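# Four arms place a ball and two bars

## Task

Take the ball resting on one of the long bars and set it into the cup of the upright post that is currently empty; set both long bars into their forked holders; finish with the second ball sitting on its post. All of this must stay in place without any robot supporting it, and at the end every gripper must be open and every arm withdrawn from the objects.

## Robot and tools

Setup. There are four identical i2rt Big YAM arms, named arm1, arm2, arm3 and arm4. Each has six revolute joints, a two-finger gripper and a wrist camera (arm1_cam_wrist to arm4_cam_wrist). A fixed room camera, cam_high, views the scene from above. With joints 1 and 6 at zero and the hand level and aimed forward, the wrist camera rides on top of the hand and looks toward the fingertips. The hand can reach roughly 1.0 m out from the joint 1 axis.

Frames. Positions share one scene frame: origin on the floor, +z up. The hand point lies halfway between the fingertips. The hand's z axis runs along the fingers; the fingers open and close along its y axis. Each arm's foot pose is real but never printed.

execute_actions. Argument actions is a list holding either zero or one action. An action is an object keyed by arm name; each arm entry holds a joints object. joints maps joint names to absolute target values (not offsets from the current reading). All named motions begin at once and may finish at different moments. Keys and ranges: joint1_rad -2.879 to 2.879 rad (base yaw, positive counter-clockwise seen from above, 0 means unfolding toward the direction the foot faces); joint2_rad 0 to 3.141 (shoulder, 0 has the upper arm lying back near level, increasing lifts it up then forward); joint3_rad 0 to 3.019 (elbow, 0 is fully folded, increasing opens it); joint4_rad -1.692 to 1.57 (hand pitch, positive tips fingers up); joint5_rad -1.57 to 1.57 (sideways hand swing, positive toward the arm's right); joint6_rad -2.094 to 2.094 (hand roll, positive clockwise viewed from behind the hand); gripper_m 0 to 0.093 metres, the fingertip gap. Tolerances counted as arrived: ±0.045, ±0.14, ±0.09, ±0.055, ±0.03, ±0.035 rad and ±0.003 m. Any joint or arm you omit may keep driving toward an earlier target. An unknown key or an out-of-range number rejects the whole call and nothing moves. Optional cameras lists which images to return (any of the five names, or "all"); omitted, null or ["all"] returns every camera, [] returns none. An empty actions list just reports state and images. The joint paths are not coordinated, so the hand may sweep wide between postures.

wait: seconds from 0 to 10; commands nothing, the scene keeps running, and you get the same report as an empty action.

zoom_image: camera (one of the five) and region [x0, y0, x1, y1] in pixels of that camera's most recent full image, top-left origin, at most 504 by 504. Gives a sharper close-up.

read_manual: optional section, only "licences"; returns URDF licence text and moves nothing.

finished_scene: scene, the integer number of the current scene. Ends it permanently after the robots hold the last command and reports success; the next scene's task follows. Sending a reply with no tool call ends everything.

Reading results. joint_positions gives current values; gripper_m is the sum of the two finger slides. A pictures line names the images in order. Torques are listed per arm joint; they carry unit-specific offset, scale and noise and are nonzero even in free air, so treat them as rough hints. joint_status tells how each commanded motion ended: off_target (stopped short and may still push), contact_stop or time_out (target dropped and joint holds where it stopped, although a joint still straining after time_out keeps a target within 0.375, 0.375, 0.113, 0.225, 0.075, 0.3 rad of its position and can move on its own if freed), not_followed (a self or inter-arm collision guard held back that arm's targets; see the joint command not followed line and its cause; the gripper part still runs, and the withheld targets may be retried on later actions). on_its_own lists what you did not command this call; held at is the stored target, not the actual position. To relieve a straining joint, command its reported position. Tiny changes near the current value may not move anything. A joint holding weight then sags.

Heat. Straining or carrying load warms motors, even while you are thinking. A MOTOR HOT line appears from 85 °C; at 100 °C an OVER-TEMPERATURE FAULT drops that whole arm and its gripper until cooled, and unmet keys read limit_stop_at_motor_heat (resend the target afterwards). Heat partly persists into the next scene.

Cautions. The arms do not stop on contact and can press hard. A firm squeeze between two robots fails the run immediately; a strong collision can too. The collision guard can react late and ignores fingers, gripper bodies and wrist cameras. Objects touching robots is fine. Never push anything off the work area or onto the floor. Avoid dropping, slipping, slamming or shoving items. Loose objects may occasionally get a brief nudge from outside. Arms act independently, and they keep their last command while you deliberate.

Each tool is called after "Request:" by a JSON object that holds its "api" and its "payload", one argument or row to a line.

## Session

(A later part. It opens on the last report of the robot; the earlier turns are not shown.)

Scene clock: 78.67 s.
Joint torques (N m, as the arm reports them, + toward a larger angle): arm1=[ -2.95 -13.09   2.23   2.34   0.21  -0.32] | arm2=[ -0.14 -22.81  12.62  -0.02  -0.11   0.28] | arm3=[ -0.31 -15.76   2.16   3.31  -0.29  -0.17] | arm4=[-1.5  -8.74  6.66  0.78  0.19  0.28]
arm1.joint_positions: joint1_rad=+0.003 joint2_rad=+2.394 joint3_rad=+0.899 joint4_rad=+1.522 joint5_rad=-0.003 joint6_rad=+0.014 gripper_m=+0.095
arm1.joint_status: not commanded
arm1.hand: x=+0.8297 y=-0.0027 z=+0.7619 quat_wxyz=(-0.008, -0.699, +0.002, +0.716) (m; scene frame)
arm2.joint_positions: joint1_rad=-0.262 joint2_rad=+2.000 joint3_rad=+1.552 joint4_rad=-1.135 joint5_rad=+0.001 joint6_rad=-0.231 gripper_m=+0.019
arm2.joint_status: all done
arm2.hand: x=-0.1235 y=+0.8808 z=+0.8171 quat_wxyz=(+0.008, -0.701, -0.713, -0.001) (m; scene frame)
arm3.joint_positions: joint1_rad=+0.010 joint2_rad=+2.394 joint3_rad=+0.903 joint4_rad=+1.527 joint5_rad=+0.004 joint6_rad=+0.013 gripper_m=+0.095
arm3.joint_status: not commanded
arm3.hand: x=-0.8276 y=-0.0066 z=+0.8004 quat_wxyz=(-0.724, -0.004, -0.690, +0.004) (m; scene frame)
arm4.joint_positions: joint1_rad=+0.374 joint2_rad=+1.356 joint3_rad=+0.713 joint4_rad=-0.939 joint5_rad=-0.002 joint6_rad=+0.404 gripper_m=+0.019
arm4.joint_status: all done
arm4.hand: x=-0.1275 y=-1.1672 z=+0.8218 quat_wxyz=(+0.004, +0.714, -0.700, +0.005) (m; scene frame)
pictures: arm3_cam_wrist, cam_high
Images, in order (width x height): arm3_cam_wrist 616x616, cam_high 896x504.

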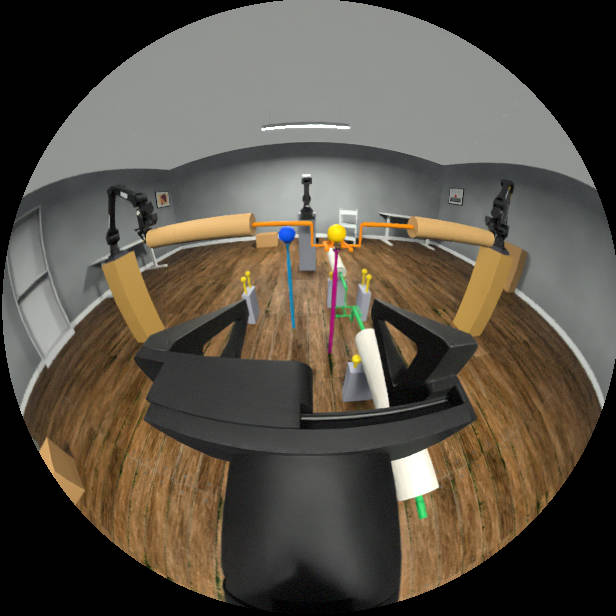

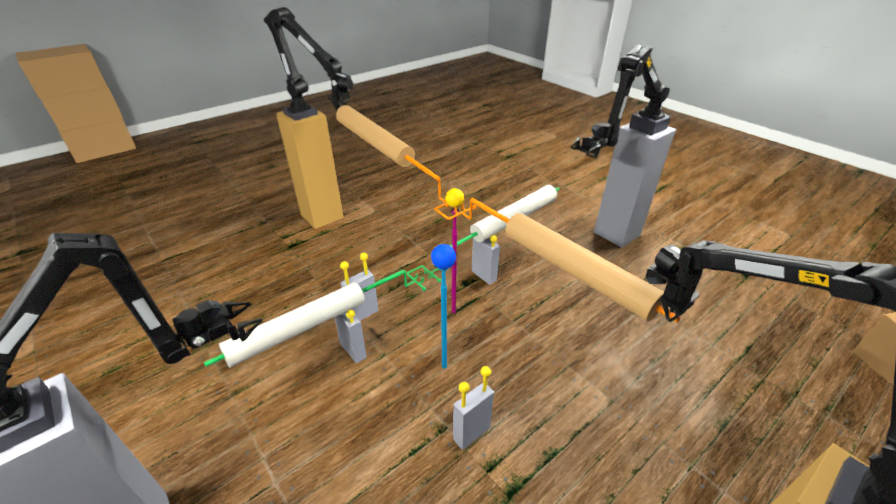

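Request:
{"api": "execute_actions", "payload": {
  "actions": [
    {"arm4":{"joints":{"joint2_rad":1.408,"joint3_rad":0.668,"joint4_rad":-0.831}},"arm2":{"joints":{"joint2_rad":2.031,"joint3_rad":1.55,"joint4_rad":-1.078}}}
  ],
  "cameras": []
}}

Request:
{"api": "execute_actions", "payload": {
  "actions": [
    {"arm4":{"joints":{"joint2_rad":1.483,"joint3_rad":0.638,"joint4_rad":-0.726}},"arm2":{"joints":{"joint2_rad":2.07,"joint3_rad":1.52,"joint4_rad":-1.011}}}
  ],
  "cameras": ["arm3_cam_wrist"]
}}

Request:
{"api": "zoom_image", "payload": {
  "camera": "arm3_cam_wrist",
  "region": [290, 195, 380, 285]
}}

Scene clock: 88.57 s.
Joint torques (N m, as the arm reports them, + toward a larger angle): arm1=[ -2.9  -13.08   2.21   2.34   0.21  -0.32] | arm2=[ -0.14 -23.59   8.82   0.3   -0.11   0.29] | arm3=[ -0.49 -15.76   2.14   3.23  -0.27  -0.16] | arm4=[ -1.27 -10.35   6.09   0.56   0.2    0.25]
arm1.joint_positions: joint1_rad=+0.003 joint2_rad=+2.394 joint3_rad=+0.899 joint4_rad=+1.522 joint5_rad=-0.003 joint6_rad=+0.014 gripper_m=+0.095
arm1.joint_status: not commanded
arm1.hand: x=+0.8297 y=-0.0027 z=+0.7619 quat_wxyz=(-0.008, -0.699, +0.002, +0.716) (m; scene frame)
arm2.joint_positions: joint1_rad=-0.262 joint2_rad=+2.044 joint3_rad=+1.540 joint4_rad=-1.080 joint5_rad=+0.001 joint6_rad=-0.231 gripper_m=+0.019
arm2.joint_status: all done
arm2.hand: x=-0.1246 y=+0.8773 z=+0.7878 quat_wxyz=(+0.008, -0.701, -0.713, -0.002) (m; scene frame)
arm3.joint_positions: joint1_rad=+0.010 joint2_rad=+2.394 joint3_rad=+0.903 joint4_rad=+1.527 joint5_rad=+0.004 joint6_rad=+0.013 gripper_m=+0.095
arm3.joint_status: not commanded
arm3.hand: x=-0.8276 y=-0.0066 z=+0.8004 quat_wxyz=(-0.724, -0.004, -0.690, +0.004) (m; scene frame)
arm4.joint_positions: joint1_rad=+0.374 joint2_rad=+1.427 joint3_rad=+0.667 joint4_rad=-0.832 joint5_rad=-0.001 joint6_rad=+0.404 gripper_m=+0.019
arm4.joint_status: all done
arm4.hand: x=-0.1260 y=-1.1706 z=+0.7882 quat_wxyz=(+0.005, +0.714, -0.700, +0.009) (m; scene frame)
pictures: none
No camera images: the call's "cameras" was empty. Leave "cameras" out to get every camera's image.

Scene clock: 89.37 s.
Joint torques (N m, as the arm reports them, + toward a larger angle): arm1=[ -2.94 -13.12   2.22   2.33   0.22  -0.32] | arm2=[ -0.1  -23.72   8.39   0.46  -0.1    0.28] | arm3=[ -0.28 -15.66   2.14   3.22  -0.25  -0.18] | arm4=[-1.32 -9.74  5.29  0.6   0.26  0.31]
arm1.joint_positions: joint1_rad=+0.003 joint2_rad=+2.394 joint3_rad=+0.899 joint4_rad=+1.522 joint5_rad=-0.003 joint6_rad=+0.014 gripper_m=+0.095
arm1.joint_status: not commanded
arm1.hand: x=+0.8297 y=-0.0027 z=+0.7619 quat_wxyz=(-0.008, -0.699, +0.002, +0.716) (m; scene frame)
arm2.joint_positions: joint1_rad=-0.262 joint2_rad=+2.077 joint3_rad=+1.512 joint4_rad=-1.015 joint5_rad=+0.001 joint6_rad=-0.231 gripper_m=+0.019
arm2.joint_status: all done
arm2.hand: x=-0.1247 y=+0.8784 z=+0.7599 quat_wxyz=(+0.007, -0.701, -0.713, +0.000) (m; scene frame)
arm3.joint_positions: joint1_rad=+0.010 joint2_rad=+2.394 joint3_rad=+0.903 joint4_rad=+1.527 joint5_rad=+0.004 joint6_rad=+0.013 gripper_m=+0.095
arm3.joint_status: not commanded
arm3.hand: x=-0.8276 y=-0.0066 z=+0.8004 quat_wxyz=(-0.724, -0.004, -0.690, +0.004) (m; scene frame)
arm4.joint_positions: joint1_rad=+0.374 joint2_rad=+1.499 joint3_rad=+0.642 joint4_rad=-0.732 joint5_rad=-0.001 joint6_rad=+0.404 gripper_m=+0.019
arm4.joint_status: all done
arm4.hand: x=-0.1267 y=-1.1692 z=+0.7606 quat_wxyz=(+0.005, +0.714, -0.700, +0.008) (m; scene frame)
pictures: arm3_cam_wrist
Images, in order (width x height): arm3_cam_wrist 616x616.

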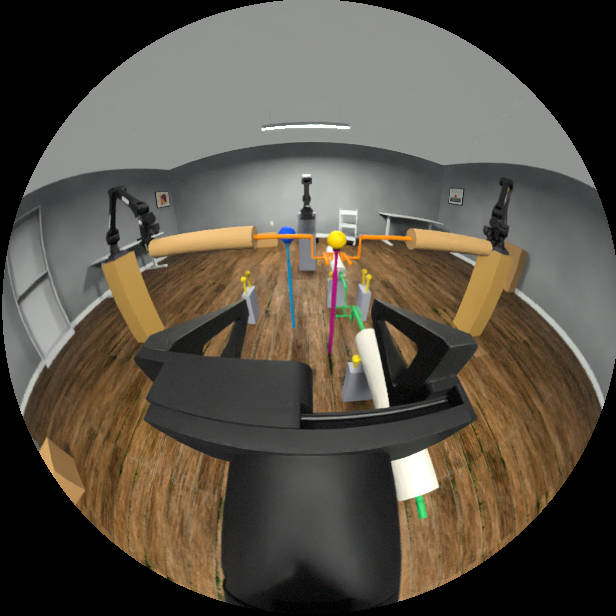

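Region (290, 195, 380, 285) of arm3_cam_wrist's 616x616 image, scaled by 5.600, with more detail than that image has.

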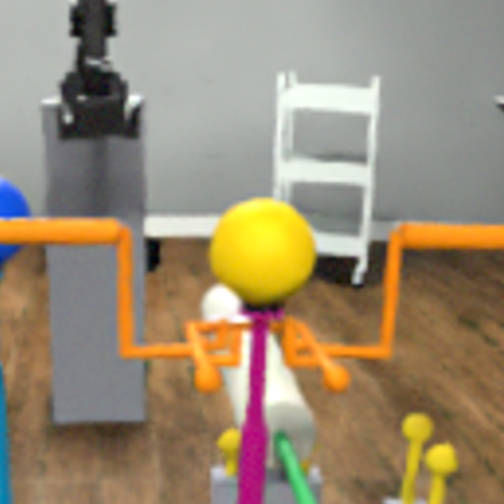

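Request:
{"api": "execute_actions", "payload": {
  "actions": [
    {"arm4":{"joints":{"joint1_rad":0.126,"joint6_rad":0.174,"joint2_rad":1.445,"joint3_rad":0.575,"joint4_rad":-0.682}},"arm2":{"joints":{"joint1_rad":-0.134,"joint6_rad":-0.087,"joint2_rad":2.04,"joint3_rad":1.465,"joint4_rad":-0.971}}}
  ],
  "cameras": []
}}

Request:
{"api": "execute_actions", "payload": {
  "actions": [
    {"arm4":{"joints":{"joint1_rad":-0.153,"joint6_rad":-0.105}},"arm2":{"joints":{"joint1_rad":0.0,"joint6_rad":0.05}}}
  ],
  "cameras": ["cam_high"]
}}

Request:
{"api": "execute_actions", "payload": {
  "actions": [
    {"arm4":{"joints":{"joint2_rad":1.246,"joint3_rad":0.72,"joint4_rad":-1.009}},"arm2":{"joints":{"joint2_rad":1.92,"joint3_rad":1.56,"joint4_rad":-1.17}}}
  ],
  "cameras": []
}}

Request:
{"api": "execute_actions", "payload": {
  "actions": [
    {"arm4":{"joints":{"joint1_rad":-0.509,"joint6_rad":-0.461,"joint2_rad":1.365,"joint3_rad":0.83,"joint4_rad":-0.996}},"arm2":{"joints":{"joint1_rad":0.214,"joint6_rad":0.261,"joint2_rad":1.935,"joint3_rad":1.6,"joint4_rad":-1.173}}}
  ],
  "cameras": []
}}

Request:
{"api": "execute_actions", "payload": {
  "actions": [
    {"arm4":{"joints":{"joint1_rad":-0.81,"joint6_rad":-0.762,"joint2_rad":1.56,"joint3_rad":1.11,"joint4_rad":-1.075}},"arm2":{"joints":{"joint1_rad":0.442,"joint6_rad":0.489,"joint2_rad":2.05,"joint3_rad":1.81,"joint4_rad":-1.291}}}
  ],
  "cameras": []
}}

Request:
{"api": "execute_actions", "payload": {
  "actions": [
    {"arm4":{"joints":{"joint2_rad":1.77,"joint3_rad":0.97,"joint4_rad":-0.75}},"arm2":{"joints":{"joint2_rad":2.18,"joint3_rad":1.69,"joint4_rad":-1.045}}}
  ],
  "cameras": []
}}

Request:
{"api": "execute_actions", "payload": {
  "actions": [
    {"arm4":{"joints":{"joint2_rad":2.05,"joint3_rad":0.95,"joint4_rad":-0.449}},"arm2":{"joints":{"joint2_rad":2.365,"joint3_rad":1.68,"joint4_rad":-0.842}}}
  ],
  "cameras": []
}}

Request:
{"api": "execute_actions", "payload": {
  "actions": [
    {"arm4":{"joints":{"joint1_rad":-0.69,"joint6_rad":-0.64,"joint2_rad":2.19,"joint3_rad":1.105,"joint4_rad":-0.46}},"arm2":{"joints":{"joint1_rad":0.485,"joint6_rad":0.53,"joint2_rad":2.32,"joint3_rad":1.44,"joint4_rad":-0.66}}}
  ],
  "cameras": []
}}

Request:
{"api": "execute_actions", "payload": {
  "actions": [
    {"arm4":{"joints":{"joint1_rad":-0.59,"joint6_rad":-0.54,"joint2_rad":2.32,"joint3_rad":1.265,"joint4_rad":-0.48}},"arm2":{"joints":{"joint1_rad":0.535,"joint6_rad":0.58,"joint2_rad":2.31,"joint3_rad":1.245,"joint4_rad":-0.48}}}
  ],
  "cameras": []
}}

Request:
{"api": "execute_actions", "payload": {
  "actions": [
    {"arm4":{"joints":{"joint2_rad":2.5,"joint3_rad":1.34,"joint4_rad":-0.39}},"arm2":{"joints":{"joint2_rad":2.5,"joint3_rad":1.33,"joint4_rad":-0.385}}}
  ],
  "cameras": ["cam_high","arm4_cam_wrist","arm2_cam_wrist"]
}}

Scene clock: 110.80 s.
Joint torques (N m, as the arm reports them, + toward a larger angle): arm1=[ -2.91 -13.09   2.22   2.34   0.22  -0.32] | arm2=[ -0.2  -25.56   8.01  -0.01   0.04   0.08] | arm3=[ -0.51 -15.76   2.15   3.3   -0.26  -0.19] | arm4=[-0.91 -9.85  5.52  0.51  0.02  0.23]
arm1.joint_positions: joint1_rad=+0.003 joint2_rad=+2.394 joint3_rad=+0.899 joint4_rad=+1.522 joint5_rad=-0.003 joint6_rad=+0.014 gripper_m=+0.095
arm1.joint_status: not commanded
arm1.hand: x=+0.8297 y=-0.0027 z=+0.7619 quat_wxyz=(-0.008, -0.699, +0.002, +0.716) (m; scene frame)
arm2.joint_positions: joint1_rad=-0.121 joint2_rad=+2.077 joint3_rad=+1.459 joint4_rad=-0.968 joint5_rad=-0.004 joint6_rad=-0.087 gripper_m=+0.019
arm2.joint_status: all done
arm2.hand: x=-0.0414 y=+0.8792 z=+0.7422 quat_wxyz=(+0.008, -0.702, -0.713, -0.003) (m; scene frame)
arm3.joint_positions: joint1_rad=+0.010 joint2_rad=+2.394 joint3_rad=+0.903 joint4_rad=+1.527 joint5_rad=+0.004 joint6_rad=+0.013 gripper_m=+0.095
arm3.joint_status: not commanded
arm3.hand: x=-0.8276 y=-0.0066 z=+0.8004 quat_wxyz=(-0.724, -0.004, -0.690, +0.004) (m; scene frame)
arm4.joint_positions: joint1_rad=+0.127 joint2_rad=+1.465 joint3_rad=+0.573 joint4_rad=-0.686 joint5_rad=+0.001 joint6_rad=+0.162 gripper_m=+0.019
arm4.joint_status: all done
arm4.hand: x=-0.0500 y=-1.1671 z=+0.7529 quat_wxyz=(+0.002, +0.712, -0.702, +0.003) (m; scene frame)
pictures: none
No camera images: the call's "cameras" was empty. Leave "cameras" out to get every camera's image.

Scene clock: 111.83 s.
Joint torques (N m, as the arm reports them, + toward a larger angle): arm1=[ -2.92 -13.1    2.22   2.34   0.21  -0.32] | arm2=[  0.06 -25.12   8.32  -0.13   0.05   0.12] | arm3=[ -0.62 -15.82   2.13   3.25  -0.26  -0.18] | arm4=[-1.81 -9.33  5.69  0.55  0.08  0.22]
arm1.joint_positions: joint1_rad=+0.003 joint2_rad=+2.394 joint3_rad=+0.899 joint4_rad=+1.522 joint5_rad=-0.003 joint6_rad=+0.014 gripper_m=+0.095
arm1.joint_status: not commanded
arm1.hand: x=+0.8297 y=-0.0027 z=+0.7619 quat_wxyz=(-0.008, -0.699, +0.002, +0.716) (m; scene frame)
arm2.joint_positions: joint1_rad=+0.013 joint2_rad=+2.077 joint3_rad=+1.453 joint4_rad=-0.964 joint5_rad=-0.004 joint6_rad=+0.045 gripper_m=+0.019
arm2.joint_status: all done
arm2.hand: x=+0.0351 y=+0.8805 z=+0.7397 quat_wxyz=(+0.009, -0.701, -0.713, -0.003) (m; scene frame)
arm3.joint_positions: joint1_rad=+0.010 joint2_rad=+2.394 joint3_rad=+0.903 joint4_rad=+1.527 joint5_rad=+0.004 joint6_rad=+0.013 gripper_m=+0.095
arm3.joint_status: not commanded
arm3.hand: x=-0.8276 y=-0.0066 z=+0.8004 quat_wxyz=(-0.724, -0.004, -0.690, +0.004) (m; scene frame)
arm4.joint_positions: joint1_rad=-0.150 joint2_rad=+1.465 joint3_rad=+0.569 joint4_rad=-0.683 joint5_rad=+0.000 joint6_rad=-0.117 gripper_m=+0.019
arm4.joint_status: all done
arm4.hand: x=+0.0289 y=-1.1655 z=+0.7520 quat_wxyz=(+0.004, +0.713, -0.701, +0.002) (m; scene frame)
pictures: cam_high
Images, in order (width x height): cam_high 896x504.

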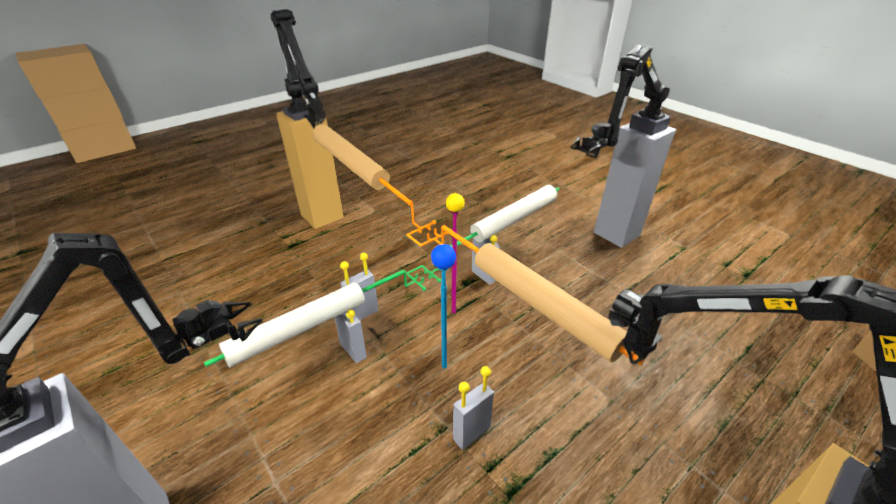

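Scene clock: 112.87 s.
Joint torques (N m, as the arm reports them, + toward a larger angle): arm1=[ -2.93 -13.12   2.21   2.34   0.22  -0.32] | arm2=[  0.2  -21.36  11.66  -0.32   0.06   0.12] | arm3=[ -0.44 -15.67   2.17   3.25  -0.29  -0.17] | arm4=[-1.96 -8.05 10.78 -0.59  0.08  0.24]
arm1.joint_positions: joint1_rad=+0.003 joint2_rad=+2.394 joint3_rad=+0.899 joint4_rad=+1.522 joint5_rad=-0.003 joint6_rad=+0.014 gripper_m=+0.095
arm1.joint_status: not commanded
arm1.hand: x=+0.8297 y=-0.0027 z=+0.7619 quat_wxyz=(-0.008, -0.699, +0.002, +0.716) (m; scene frame)
arm2.joint_positions: joint1_rad=+0.013 joint2_rad=+1.924 joint3_rad=+1.518 joint4_rad=-1.158 joint5_rad=-0.004 joint6_rad=+0.045 gripper_m=+0.019
arm2.joint_status: all done
arm2.hand: x=+0.0362 y=+0.8820 z=+0.8455 quat_wxyz=(+0.001, -0.701, -0.713, +0.005) (m; scene frame)
arm3.joint_positions: joint1_rad=+0.010 joint2_rad=+2.394 joint3_rad=+0.903 joint4_rad=+1.527 joint5_rad=+0.004 joint6_rad=+0.013 gripper_m=+0.095
arm3.joint_status: not commanded
arm3.hand: x=-0.8276 y=-0.0066 z=+0.8004 quat_wxyz=(-0.724, -0.004, -0.690, +0.004) (m; scene frame)
arm4.joint_positions: joint1_rad=-0.150 joint2_rad=+1.252 joint3_rad=+0.668 joint4_rad=-0.984 joint5_rad=+0.000 joint6_rad=-0.118 gripper_m=+0.019
arm4.joint_status: all done
arm4.hand: x=+0.0291 y=-1.1646 z=+0.8366 quat_wxyz=(+0.000, +0.713, -0.701, -0.001) (m; scene frame)
pictures: none
No camera images: the call's "cameras" was empty. Leave "cameras" out to get every camera's image.

Scene clock: 114.03 s.
Joint torques (N m, as the arm reports them, + toward a larger angle): arm1=[ -2.96 -13.06   2.22   2.34   0.22  -0.33] | arm2=[  0.34 -21.69  12.17   0.18   0.13   0.1 ] | arm3=[ -0.54 -16.18   2.22   3.24  -0.27  -0.16] | arm4=[-1.55 -9.83  9.63  0.28  0.05  0.18]
arm1.joint_positions: joint1_rad=+0.003 joint2_rad=+2.394 joint3_rad=+0.899 joint4_rad=+1.522 joint5_rad=-0.003 joint6_rad=+0.014 gripper_m=+0.095
arm1.joint_status: not commanded
arm1.hand: x=+0.8297 y=-0.0027 z=+0.7619 quat_wxyz=(-0.008, -0.699, +0.002, +0.716) (m; scene frame)
arm2.joint_positions: joint1_rad=+0.224 joint2_rad=+1.941 joint3_rad=+1.551 joint4_rad=-1.171 joint5_rad=-0.005 joint6_rad=+0.258 gripper_m=+0.019
arm2.joint_status: all done
arm2.hand: x=+0.1568 y=+0.8933 z=+0.8467 quat_wxyz=(-0.001, -0.702, -0.712, +0.005) (m; scene frame)
arm3.joint_positions: joint1_rad=+0.010 joint2_rad=+2.394 joint3_rad=+0.903 joint4_rad=+1.527 joint5_rad=+0.004 joint6_rad=+0.013 gripper_m=+0.095
arm3.joint_status: not commanded
arm3.hand: x=-0.8276 y=-0.0066 z=+0.8004 quat_wxyz=(-0.724, -0.004, -0.690, +0.004) (m; scene frame)
arm4.joint_positions: joint1_rad=-0.504 joint2_rad=+1.383 joint3_rad=+0.793 joint4_rad=-0.989 joint5_rad=-0.001 joint6_rad=-0.469 gripper_m=+0.019
arm4.joint_status: all done
arm4.hand: x=+0.1464 y=-1.1505 z=+0.8385 quat_wxyz=(+0.005, +0.713, -0.701, +0.001) (m; scene frame)
pictures: none
No camera images: the call's "cameras" was empty. Leave "cameras" out to get every camera's image.

Scene clock: 115.23 s.
Joint torques (N m, as the arm reports them, + toward a larger angle): arm1=[ -2.94 -13.07   2.23   2.33   0.22  -0.32] | arm2=[  0.38 -25.72  11.84  -0.35   0.17   0.14] | arm3=[ -0.5  -15.68   2.22   3.23  -0.26  -0.17] | arm4=[ -1.71 -13.59   9.78   0.22  -0.1    0.22]
arm1.joint_positions: joint1_rad=+0.003 joint2_rad=+2.394 joint3_rad=+0.899 joint4_rad=+1.522 joint5_rad=-0.003 joint6_rad=+0.014 gripper_m=+0.095
arm1.joint_status: not commanded
arm1.hand: x=+0.8297 y=-0.0027 z=+0.7619 quat_wxyz=(-0.008, -0.699, +0.002, +0.716) (m; scene frame)
arm2.joint_positions: joint1_rad=+0.452 joint2_rad=+2.070 joint3_rad=+1.769 joint4_rad=-1.279 joint5_rad=-0.006 joint6_rad=+0.484 gripper_m=+0.019
arm2.joint_status: all done
arm2.hand: x=+0.3015 y=+0.9016 z=+0.8480 quat_wxyz=(+0.008, -0.701, -0.713, +0.000) (m; scene frame)
arm3.joint_positions: joint1_rad=+0.010 joint2_rad=+2.394 joint3_rad=+0.903 joint4_rad=+1.527 joint5_rad=+0.004 joint6_rad=+0.013 gripper_m=+0.095
arm3.joint_status: not commanded
arm3.hand: x=-0.8276 y=-0.0066 z=+0.8004 quat_wxyz=(-0.724, -0.004, -0.690, +0.004) (m; scene frame)
arm4.joint_positions: joint1_rad=-0.807 joint2_rad=+1.581 joint3_rad=+1.073 joint4_rad=-1.072 joint5_rad=+0.001 joint6_rad=-0.773 gripper_m=+0.019
arm4.joint_status: all done
arm4.hand: x=+0.2925 y=-1.1413 z=+0.8582 quat_wxyz=(+0.006, +0.713, -0.701, +0.001) (m; scene frame)
pictures: none
No camera images: the call's "cameras" was empty. Leave "cameras" out to get every camera's image.

Scene clock: 116.30 s.
Joint torques (N m, as the arm reports them, + toward a larger angle): arm1=[ -2.94 -13.08   2.22   2.34   0.22  -0.33] | arm2=[  0.8  -28.28   9.23   0.11  -0.09   0.19] | arm3=[ -0.47 -15.78   2.22   3.18  -0.25  -0.17] | arm4=[ -2.   -14.85   5.89   0.87   0.07   0.23]
arm1.joint_positions: joint1_rad=+0.003 joint2_rad=+2.394 joint3_rad=+0.899 joint4_rad=+1.522 joint5_rad=-0.003 joint6_rad=+0.014 gripper_m=+0.095
arm1.joint_status: not commanded
arm1.hand: x=+0.8297 y=-0.0027 z=+0.7619 quat_wxyz=(-0.008, -0.699, +0.002, +0.716) (m; scene frame)
arm2.joint_positions: joint1_rad=+0.446 joint2_rad=+2.221 joint3_rad=+1.670 joint4_rad=-1.043 joint5_rad=+0.001 joint6_rad=+0.478 gripper_m=+0.019
arm2.joint_status: all done
arm2.hand: x=+0.2958 y=+0.8999 z=+0.7222 quat_wxyz=(+0.016, -0.701, -0.713, +0.001) (m; scene frame)
arm3.joint_positions: joint1_rad=+0.010 joint2_rad=+2.394 joint3_rad=+0.903 joint4_rad=+1.527 joint5_rad=+0.004 joint6_rad=+0.013 gripper_m=+0.095
arm3.joint_status: not commanded
arm3.hand: x=-0.8276 y=-0.0066 z=+0.8004 quat_wxyz=(-0.724, -0.004, -0.690, +0.004) (m; scene frame)
arm4.joint_positions: joint1_rad=-0.804 joint2_rad=+1.805 joint3_rad=+0.965 joint4_rad=-0.762 joint5_rad=-0.001 joint6_rad=-0.773 gripper_m=+0.019
arm4.joint_status: all done
arm4.hand: x=+0.2899 y=-1.1416 z=+0.7345 quat_wxyz=(+0.016, +0.714, -0.700, +0.000) (m; scene frame)
pictures: none
No camera images: the call's "cameras" was empty. Leave "cameras" out to get every camera's image.

Scene clock: 117.33 s.
Joint torques (N m, as the arm reports them, + toward a larger angle): arm1=[ -2.91 -13.08   2.22   2.33   0.22  -0.32] | arm2=[  0.91 -29.28   7.81   0.19  -0.06   0.18] | arm3=[ -0.51 -15.64   2.18   3.29  -0.27  -0.17] | arm4=[ -2.27 -16.41   4.13   0.81   0.13   0.21]
arm1.joint_positions: joint1_rad=+0.003 joint2_rad=+2.394 joint3_rad=+0.899 joint4_rad=+1.522 joint5_rad=-0.003 joint6_rad=+0.014 gripper_m=+0.095
arm1.joint_status: not commanded
arm1.hand: x=+0.8297 y=-0.0027 z=+0.7619 quat_wxyz=(-0.008, -0.699, +0.002, +0.716) (m; scene frame)
arm2.joint_positions: joint1_rad=+0.445 joint2_rad=+2.405 joint3_rad=+1.666 joint4_rad=-0.841 joint5_rad=+0.001 joint6_rad=+0.478 gripper_m=+0.019
arm2.joint_status: all done
arm2.hand: x=+0.2954 y=+0.8971 z=+0.6082 quat_wxyz=(+0.009, -0.701, -0.713, +0.003) (m; scene frame)
arm3.joint_positions: joint1_rad=+0.010 joint2_rad=+2.394 joint3_rad=+0.903 joint4_rad=+1.527 joint5_rad=+0.004 joint6_rad=+0.013 gripper_m=+0.095
arm3.joint_status: not commanded
arm3.hand: x=-0.8276 y=-0.0066 z=+0.8004 quat_wxyz=(-0.724, -0.004, -0.690, +0.004) (m; scene frame)
arm4.joint_positions: joint1_rad=-0.802 joint2_rad=+2.082 joint3_rad=+0.941 joint4_rad=-0.458 joint5_rad=-0.002 joint6_rad=-0.772 gripper_m=+0.019
arm4.joint_status: all done
arm4.hand: x=+0.2858 y=-1.1442 z=+0.6161 quat_wxyz=(+0.015, +0.714, -0.700, -0.001) (m; scene frame)
pictures: none
No camera images: the call's "cameras" was empty. Leave "cameras" out to get every camera's image.

Scene clock: 118.43 s.
Joint torques (N m, as the arm reports them, + toward a larger angle): arm1=[ -2.9  -13.09   2.21   2.34   0.21  -0.32] | arm2=[  1.46 -25.72   6.28   0.39   0.03   0.24] | arm3=[ -0.65 -15.78   2.17   3.25  -0.27  -0.2 ] | arm4=[ -2.13 -16.97   5.38   0.35   0.22   0.14]
arm1.joint_positions: joint1_rad=+0.003 joint2_rad=+2.394 joint3_rad=+0.899 joint4_rad=+1.522 joint5_rad=-0.003 joint6_rad=+0.014 gripper_m=+0.095
arm1.joint_status: not commanded
arm1.hand: x=+0.8297 y=-0.0027 z=+0.7619 quat_wxyz=(-0.008, -0.699, +0.002, +0.716) (m; scene frame)
arm2.joint_positions: joint1_rad=+0.484 joint2_rad=+2.350 joint3_rad=+1.429 joint4_rad=-0.662 joint5_rad=-0.002 joint6_rad=+0.516 gripper_m=+0.019
arm2.joint_status: all done
arm2.hand: x=+0.2843 y=+0.9643 z=+0.5790 quat_wxyz=(+0.010, -0.701, -0.713, +0.001) (m; scene frame)
arm3.joint_positions: joint1_rad=+0.010 joint2_rad=+2.394 joint3_rad=+0.903 joint4_rad=+1.527 joint5_rad=+0.004 joint6_rad=+0.013 gripper_m=+0.095
arm3.joint_status: not commanded
arm3.hand: x=-0.8276 y=-0.0066 z=+0.8004 quat_wxyz=(-0.724, -0.004, -0.690, +0.004) (m; scene frame)
arm4.joint_positions: joint1_rad=-0.680 joint2_rad=+2.214 joint3_rad=+1.084 joint4_rad=-0.459 joint5_rad=-0.004 joint6_rad=-0.647 gripper_m=+0.019
arm4.joint_status: all done
arm4.hand: x=+0.2715 y=-1.0770 z=+0.5829 quat_wxyz=(+0.010, +0.713, -0.701, -0.001) (m; scene frame)
pictures: none
No camera images: the call's "cameras" was empty. Leave "cameras" out to get every camera's image.

Scene clock: 119.53 s.
Joint torques (N m, as the arm reports them, + toward a larger angle): arm1=[ -2.93 -13.07   2.22   2.34   0.22  -0.32] | arm2=[  1.83 -23.32   4.84   0.1    0.06   0.25] | arm3=[ -0.48 -15.87   2.18   3.33  -0.26  -0.18] | arm4=[ -2.38 -18.32   5.61   0.14   0.24   0.15]
arm1.joint_positions: joint1_rad=+0.003 joint2_rad=+2.394 joint3_rad=+0.899 joint4_rad=+1.522 joint5_rad=-0.003 joint6_rad=+0.014 gripper_m=+0.095
arm1.joint_status: not commanded
arm1.hand: x=+0.8297 y=-0.0027 z=+0.7619 quat_wxyz=(-0.008, -0.699, +0.002, +0.716) (m; scene frame)
arm2.joint_positions: joint1_rad=+0.530 joint2_rad=+2.337 joint3_rad=+1.236 joint4_rad=-0.480 joint5_rad=-0.002 joint6_rad=+0.563 gripper_m=+0.019
arm2.joint_status: all done
arm2.hand: x=+0.2727 y=+1.0284 z=+0.5468 quat_wxyz=(+0.009, -0.702, -0.712, +0.002) (m; scene frame)
arm3.joint_positions: joint1_rad=+0.010 joint2_rad=+2.394 joint3_rad=+0.903 joint4_rad=+1.527 joint5_rad=+0.004 joint6_rad=+0.013 gripper_m=+0.095
arm3.joint_status: not commanded
arm3.hand: x=-0.8276 y=-0.0066 z=+0.8004 quat_wxyz=(-0.724, -0.004, -0.690, +0.004) (m; scene frame)
arm4.joint_positions: joint1_rad=-0.580 joint2_rad=+2.343 joint3_rad=+1.242 joint4_rad=-0.476 joint5_rad=-0.004 joint6_rad=-0.544 gripper_m=+0.019
arm4.joint_status: all done
arm4.hand: x=+0.2551 y=-1.0132 z=+0.5493 quat_wxyz=(+0.004, +0.712, -0.702, -0.002) (m; scene frame)
pictures: none
No camera images: the call's "cameras" was empty. Leave "cameras" out to get every camera's image.

Scene clock: 120.50 s.
Joint torques (N m, as the arm reports them, + toward a larger angle): arm1=[ -2.91 -13.12   2.22   2.33   0.22  -0.32] | arm2=[  1.49 -22.46   4.07   0.13   0.02   0.24] | arm3=[ -0.6  -15.62   2.27   3.24  -0.3   -0.17] | arm4=[ -3.07 -19.8    4.35   0.16   0.21   0.22]
arm1.joint_positions: joint1_rad=+0.003 joint2_rad=+2.394 joint3_rad=+0.899 joint4_rad=+1.522 joint5_rad=-0.003 joint6_rad=+0.014 gripper_m=+0.095
arm1.joint_status: not commanded
arm1.hand: x=+0.8297 y=-0.0027 z=+0.7619 quat_wxyz=(-0.008, -0.699, +0.002, +0.716) (m; scene frame)
arm2.joint_positions: joint1_rad=+0.532 joint2_rad=+2.512 joint3_rad=+1.321 joint4_rad=-0.383 joint5_rad=-0.001 joint6_rad=+0.566 gripper_m=+0.019
arm2.joint_status: all done
arm2.hand: x=+0.2757 y=+1.0246 z=+0.4752 quat_wxyz=(+0.005, -0.702, -0.712, +0.003) (m; scene frame)
arm3.joint_positions: joint1_rad=+0.010 joint2_rad=+2.394 joint3_rad=+0.903 joint4_rad=+1.527 joint5_rad=+0.004 joint6_rad=+0.013 gripper_m=+0.095
arm3.joint_status: not commanded
arm3.hand: x=-0.8276 y=-0.0066 z=+0.8004 quat_wxyz=(-0.724, -0.004, -0.690, +0.004) (m; scene frame)
arm4.joint_positions: joint1_rad=-0.582 joint2_rad=+2.526 joint3_rad=+1.323 joint4_rad=-0.386 joint5_rad=-0.004 joint6_rad=-0.548 gripper_m=+0.019
arm4.joint_status: all done
arm4.hand: x=+0.2544 y=-1.0166 z=+0.4727 quat_wxyz=(+0.010, +0.713, -0.701, +0.000) (m; scene frame)
pictures: arm2_cam_wrist, arm4_cam_wrist, cam_high
Images, in order (width x height): arm2_cam_wrist 616x616, arm4_cam_wrist 616x616, cam_high 896x504.

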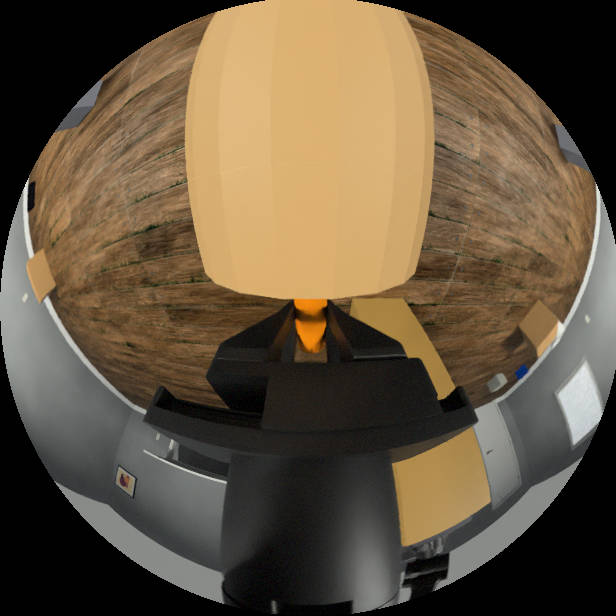

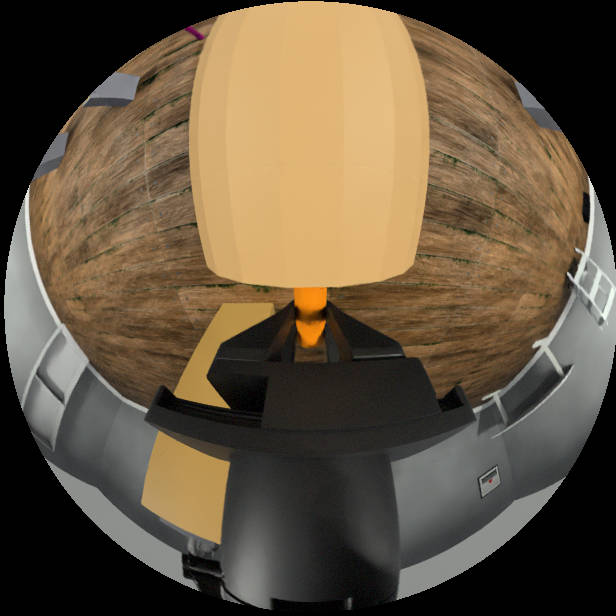

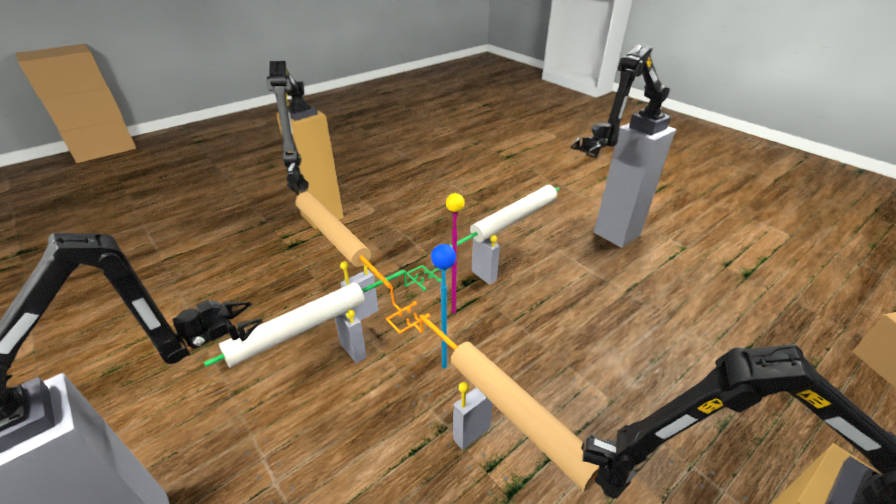

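Request:
{"api": "execute_actions", "payload": {
  "actions": [
    {"arm4":{"joints":{"joint1_rad":-0.6,"joint2_rad":2.57,"joint3_rad":1.375,"joint4_rad":-0.31}},"arm2":{"joints":{"joint2_rad":2.572,"joint3_rad":1.355,"joint4_rad":-0.3}}}
  ],
  "cameras": []
}}

Request:
{"api": "execute_actions", "payload": {
  "actions": [
    {"arm4":{"joints":{"gripper_m":0.07}},"arm2":{"joints":{"gripper_m":0.07}}}
  ],
  "cameras": []
}}

Request:
{"api": "execute_actions", "payload": {
  "actions": [
    {"arm4":{"joints":{"joint2_rad":2.0,"joint3_rad":1.0,"joint4_rad":-0.7}},"arm2":{"joints":{"joint2_rad":2.0,"joint3_rad":1.0,"joint4_rad":-0.7}}}
  ],
  "cameras": ["cam_high"]
}}

Scene clock: 139.73 s.
Joint torques (N m, as the arm reports them, + toward a larger angle): arm1=[ -2.92 -13.1    2.21   2.34   0.22  -0.33] | arm2=[  1.65 -21.66   4.57   0.78   0.11   0.21] | arm3=[ -0.53 -15.86   2.23   3.33  -0.26  -0.18] | arm4=[ -2.58 -18.55   4.78   1.04   0.09   0.26]
arm1.joint_positions: joint1_rad=+0.003 joint2_rad=+2.394 joint3_rad=+0.899 joint4_rad=+1.522 joint5_rad=-0.003 joint6_rad=+0.014 gripper_m=+0.095
arm1.joint_status: not commanded
arm1.hand: x=+0.8297 y=-0.0027 z=+0.7619 quat_wxyz=(-0.008, -0.699, +0.002, +0.716) (m; scene frame)
arm2.joint_positions: joint1_rad=+0.532 joint2_rad=+2.572 joint3_rad=+1.335 joint4_rad=-0.312 joint5_rad=-0.004 joint6_rad=+0.566 gripper_m=+0.019
arm2.joint_status: all done
arm2.hand: x=+0.2752 y=+1.0259 z=+0.4478 quat_wxyz=(-0.007, -0.702, -0.712, +0.004) (m; scene frame)
arm3.joint_positions: joint1_rad=+0.010 joint2_rad=+2.394 joint3_rad=+0.903 joint4_rad=+1.527 joint5_rad=+0.004 joint6_rad=+0.013 gripper_m=+0.095
arm3.joint_status: not commanded
arm3.hand: x=-0.8276 y=-0.0066 z=+0.8004 quat_wxyz=(-0.724, -0.004, -0.690, +0.004) (m; scene frame)
arm4.joint_positions: joint1_rad=-0.590 joint2_rad=+2.585 joint3_rad=+1.350 joint4_rad=-0.325 joint5_rad=-0.002 joint6_rad=-0.555 gripper_m=+0.019
arm4.joint_status: all done
arm4.hand: x=+0.2606 y=-1.0145 z=+0.4476 quat_wxyz=(-0.005, +0.713, -0.702, -0.002) (m; scene frame)
pictures: none
No camera images: the call's "cameras" was empty. Leave "cameras" out to get every camera's image.

Scene clock: 140.40 s.
Joint torques (N m, as the arm reports them, + toward a larger angle): arm1=[ -2.93 -13.08   2.22   2.34   0.22  -0.32] | arm2=[  1.72 -21.79   4.37   0.78   0.12   0.21] | arm3=[ -0.69 -15.87   2.15   3.29  -0.27  -0.19] | arm4=[ -1.76 -18.37   4.87   1.04   0.11   0.2 ]
arm1.joint_positions: joint1_rad=+0.003 joint2_rad=+2.394 joint3_rad=+0.899 joint4_rad=+1.522 joint5_rad=-0.003 joint6_rad=+0.014 gripper_m=+0.095
arm1.joint_status: not commanded
arm1.hand: x=+0.8297 y=-0.0027 z=+0.7619 quat_wxyz=(-0.008, -0.699, +0.002, +0.716) (m; scene frame)
arm2.joint_positions: joint1_rad=+0.532 joint2_rad=+2.572 joint3_rad=+1.337 joint4_rad=-0.311 joint5_rad=-0.004 joint6_rad=+0.567 gripper_m=+0.070
arm2.joint_status: all done
arm2.hand: x=+0.2760 y=+1.0247 z=+0.4480 quat_wxyz=(-0.008, -0.702, -0.712, +0.005) (m; scene frame)
arm3.joint_positions: joint1_rad=+0.010 joint2_rad=+2.394 joint3_rad=+0.903 joint4_rad=+1.527 joint5_rad=+0.004 joint6_rad=+0.013 gripper_m=+0.095
arm3.joint_status: not commanded
arm3.hand: x=-0.8276 y=-0.0066 z=+0.8004 quat_wxyz=(-0.724, -0.004, -0.690, +0.004) (m; scene frame)
arm4.joint_positions: joint1_rad=-0.594 joint2_rad=+2.580 joint3_rad=+1.351 joint4_rad=-0.322 joint5_rad=-0.002 joint6_rad=-0.549 gripper_m=+0.070
arm4.joint_status: all done
arm4.hand: x=+0.2644 y=-1.0131 z=+0.4501 quat_wxyz=(-0.008, +0.709, -0.705, -0.003) (m; scene frame)
pictures: none
No camera images: the call's "cameras" was empty. Leave "cameras" out to get every camera's image.

Scene clock: 141.70 s.
Joint torques (N m, as the arm reports them, + toward a larger angle): arm1=[ -2.95 -13.09   2.23   2.35   0.22  -0.32] | arm2=[  1.46 -14.83   4.73  -0.4    0.11   0.2 ] | arm3=[ -0.87 -15.56   2.11   3.27  -0.28  -0.18] | arm4=[ -2.15 -12.61   4.03  -0.07   0.1    0.16]
arm1.joint_positions: joint1_rad=+0.003 joint2_rad=+2.394 joint3_rad=+0.899 joint4_rad=+1.522 joint5_rad=-0.003 joint6_rad=+0.014 gripper_m=+0.095
arm1.joint_status: not commanded
arm1.hand: x=+0.8297 y=-0.0027 z=+0.7619 quat_wxyz=(-0.008, -0.699, +0.002, +0.716) (m; scene frame)
arm2.joint_positions: joint1_rad=+0.532 joint2_rad=+1.979 joint3_rad=+1.004 joint4_rad=-0.690 joint5_rad=-0.004 joint6_rad=+0.568 gripper_m=+0.070
arm2.joint_status: all done
arm2.hand: x=+0.2324 y=+1.0947 z=+0.6676 quat_wxyz=(+0.050, -0.702, -0.711, -0.008) (m; scene frame)
arm3.joint_positions: joint1_rad=+0.010 joint2_rad=+2.394 joint3_rad=+0.903 joint4_rad=+1.527 joint5_rad=+0.004 joint6_rad=+0.013 gripper_m=+0.095
arm3.joint_status: not commanded
arm3.hand: x=-0.8276 y=-0.0066 z=+0.8004 quat_wxyz=(-0.724, -0.004, -0.690, +0.004) (m; scene frame)
arm4.joint_positions: joint1_rad=-0.594 joint2_rad=+1.987 joint3_rad=+1.009 joint4_rad=-0.690 joint5_rad=-0.002 joint6_rad=-0.549 gripper_m=+0.070
arm4.joint_status: all done
arm4.hand: x=+0.2208 y=-1.0853 z=+0.6694 quat_wxyz=(+0.048, +0.708, -0.705, +0.011) (m; scene frame)
pictures: cam_high
Images, in order (width x height): cam_high 896x504.

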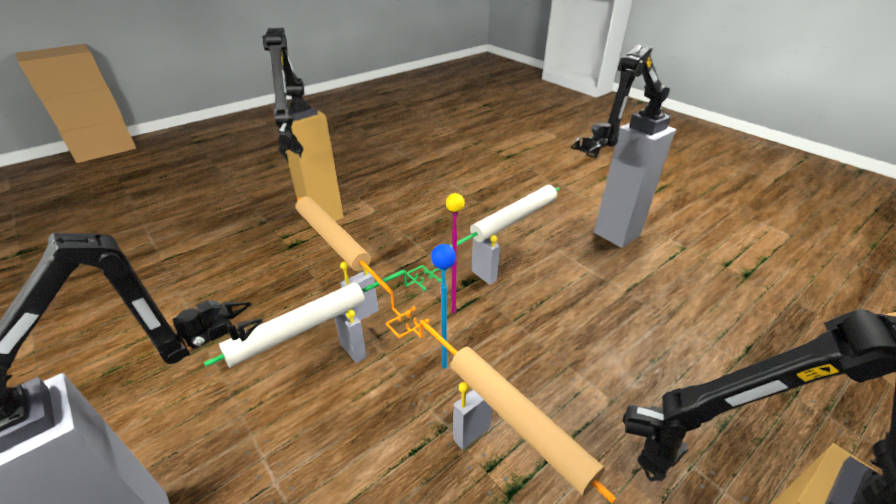

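Request:
{"api": "finished_scene", "payload": {
  "scene": 2
}}

The scene is finished: the task was done.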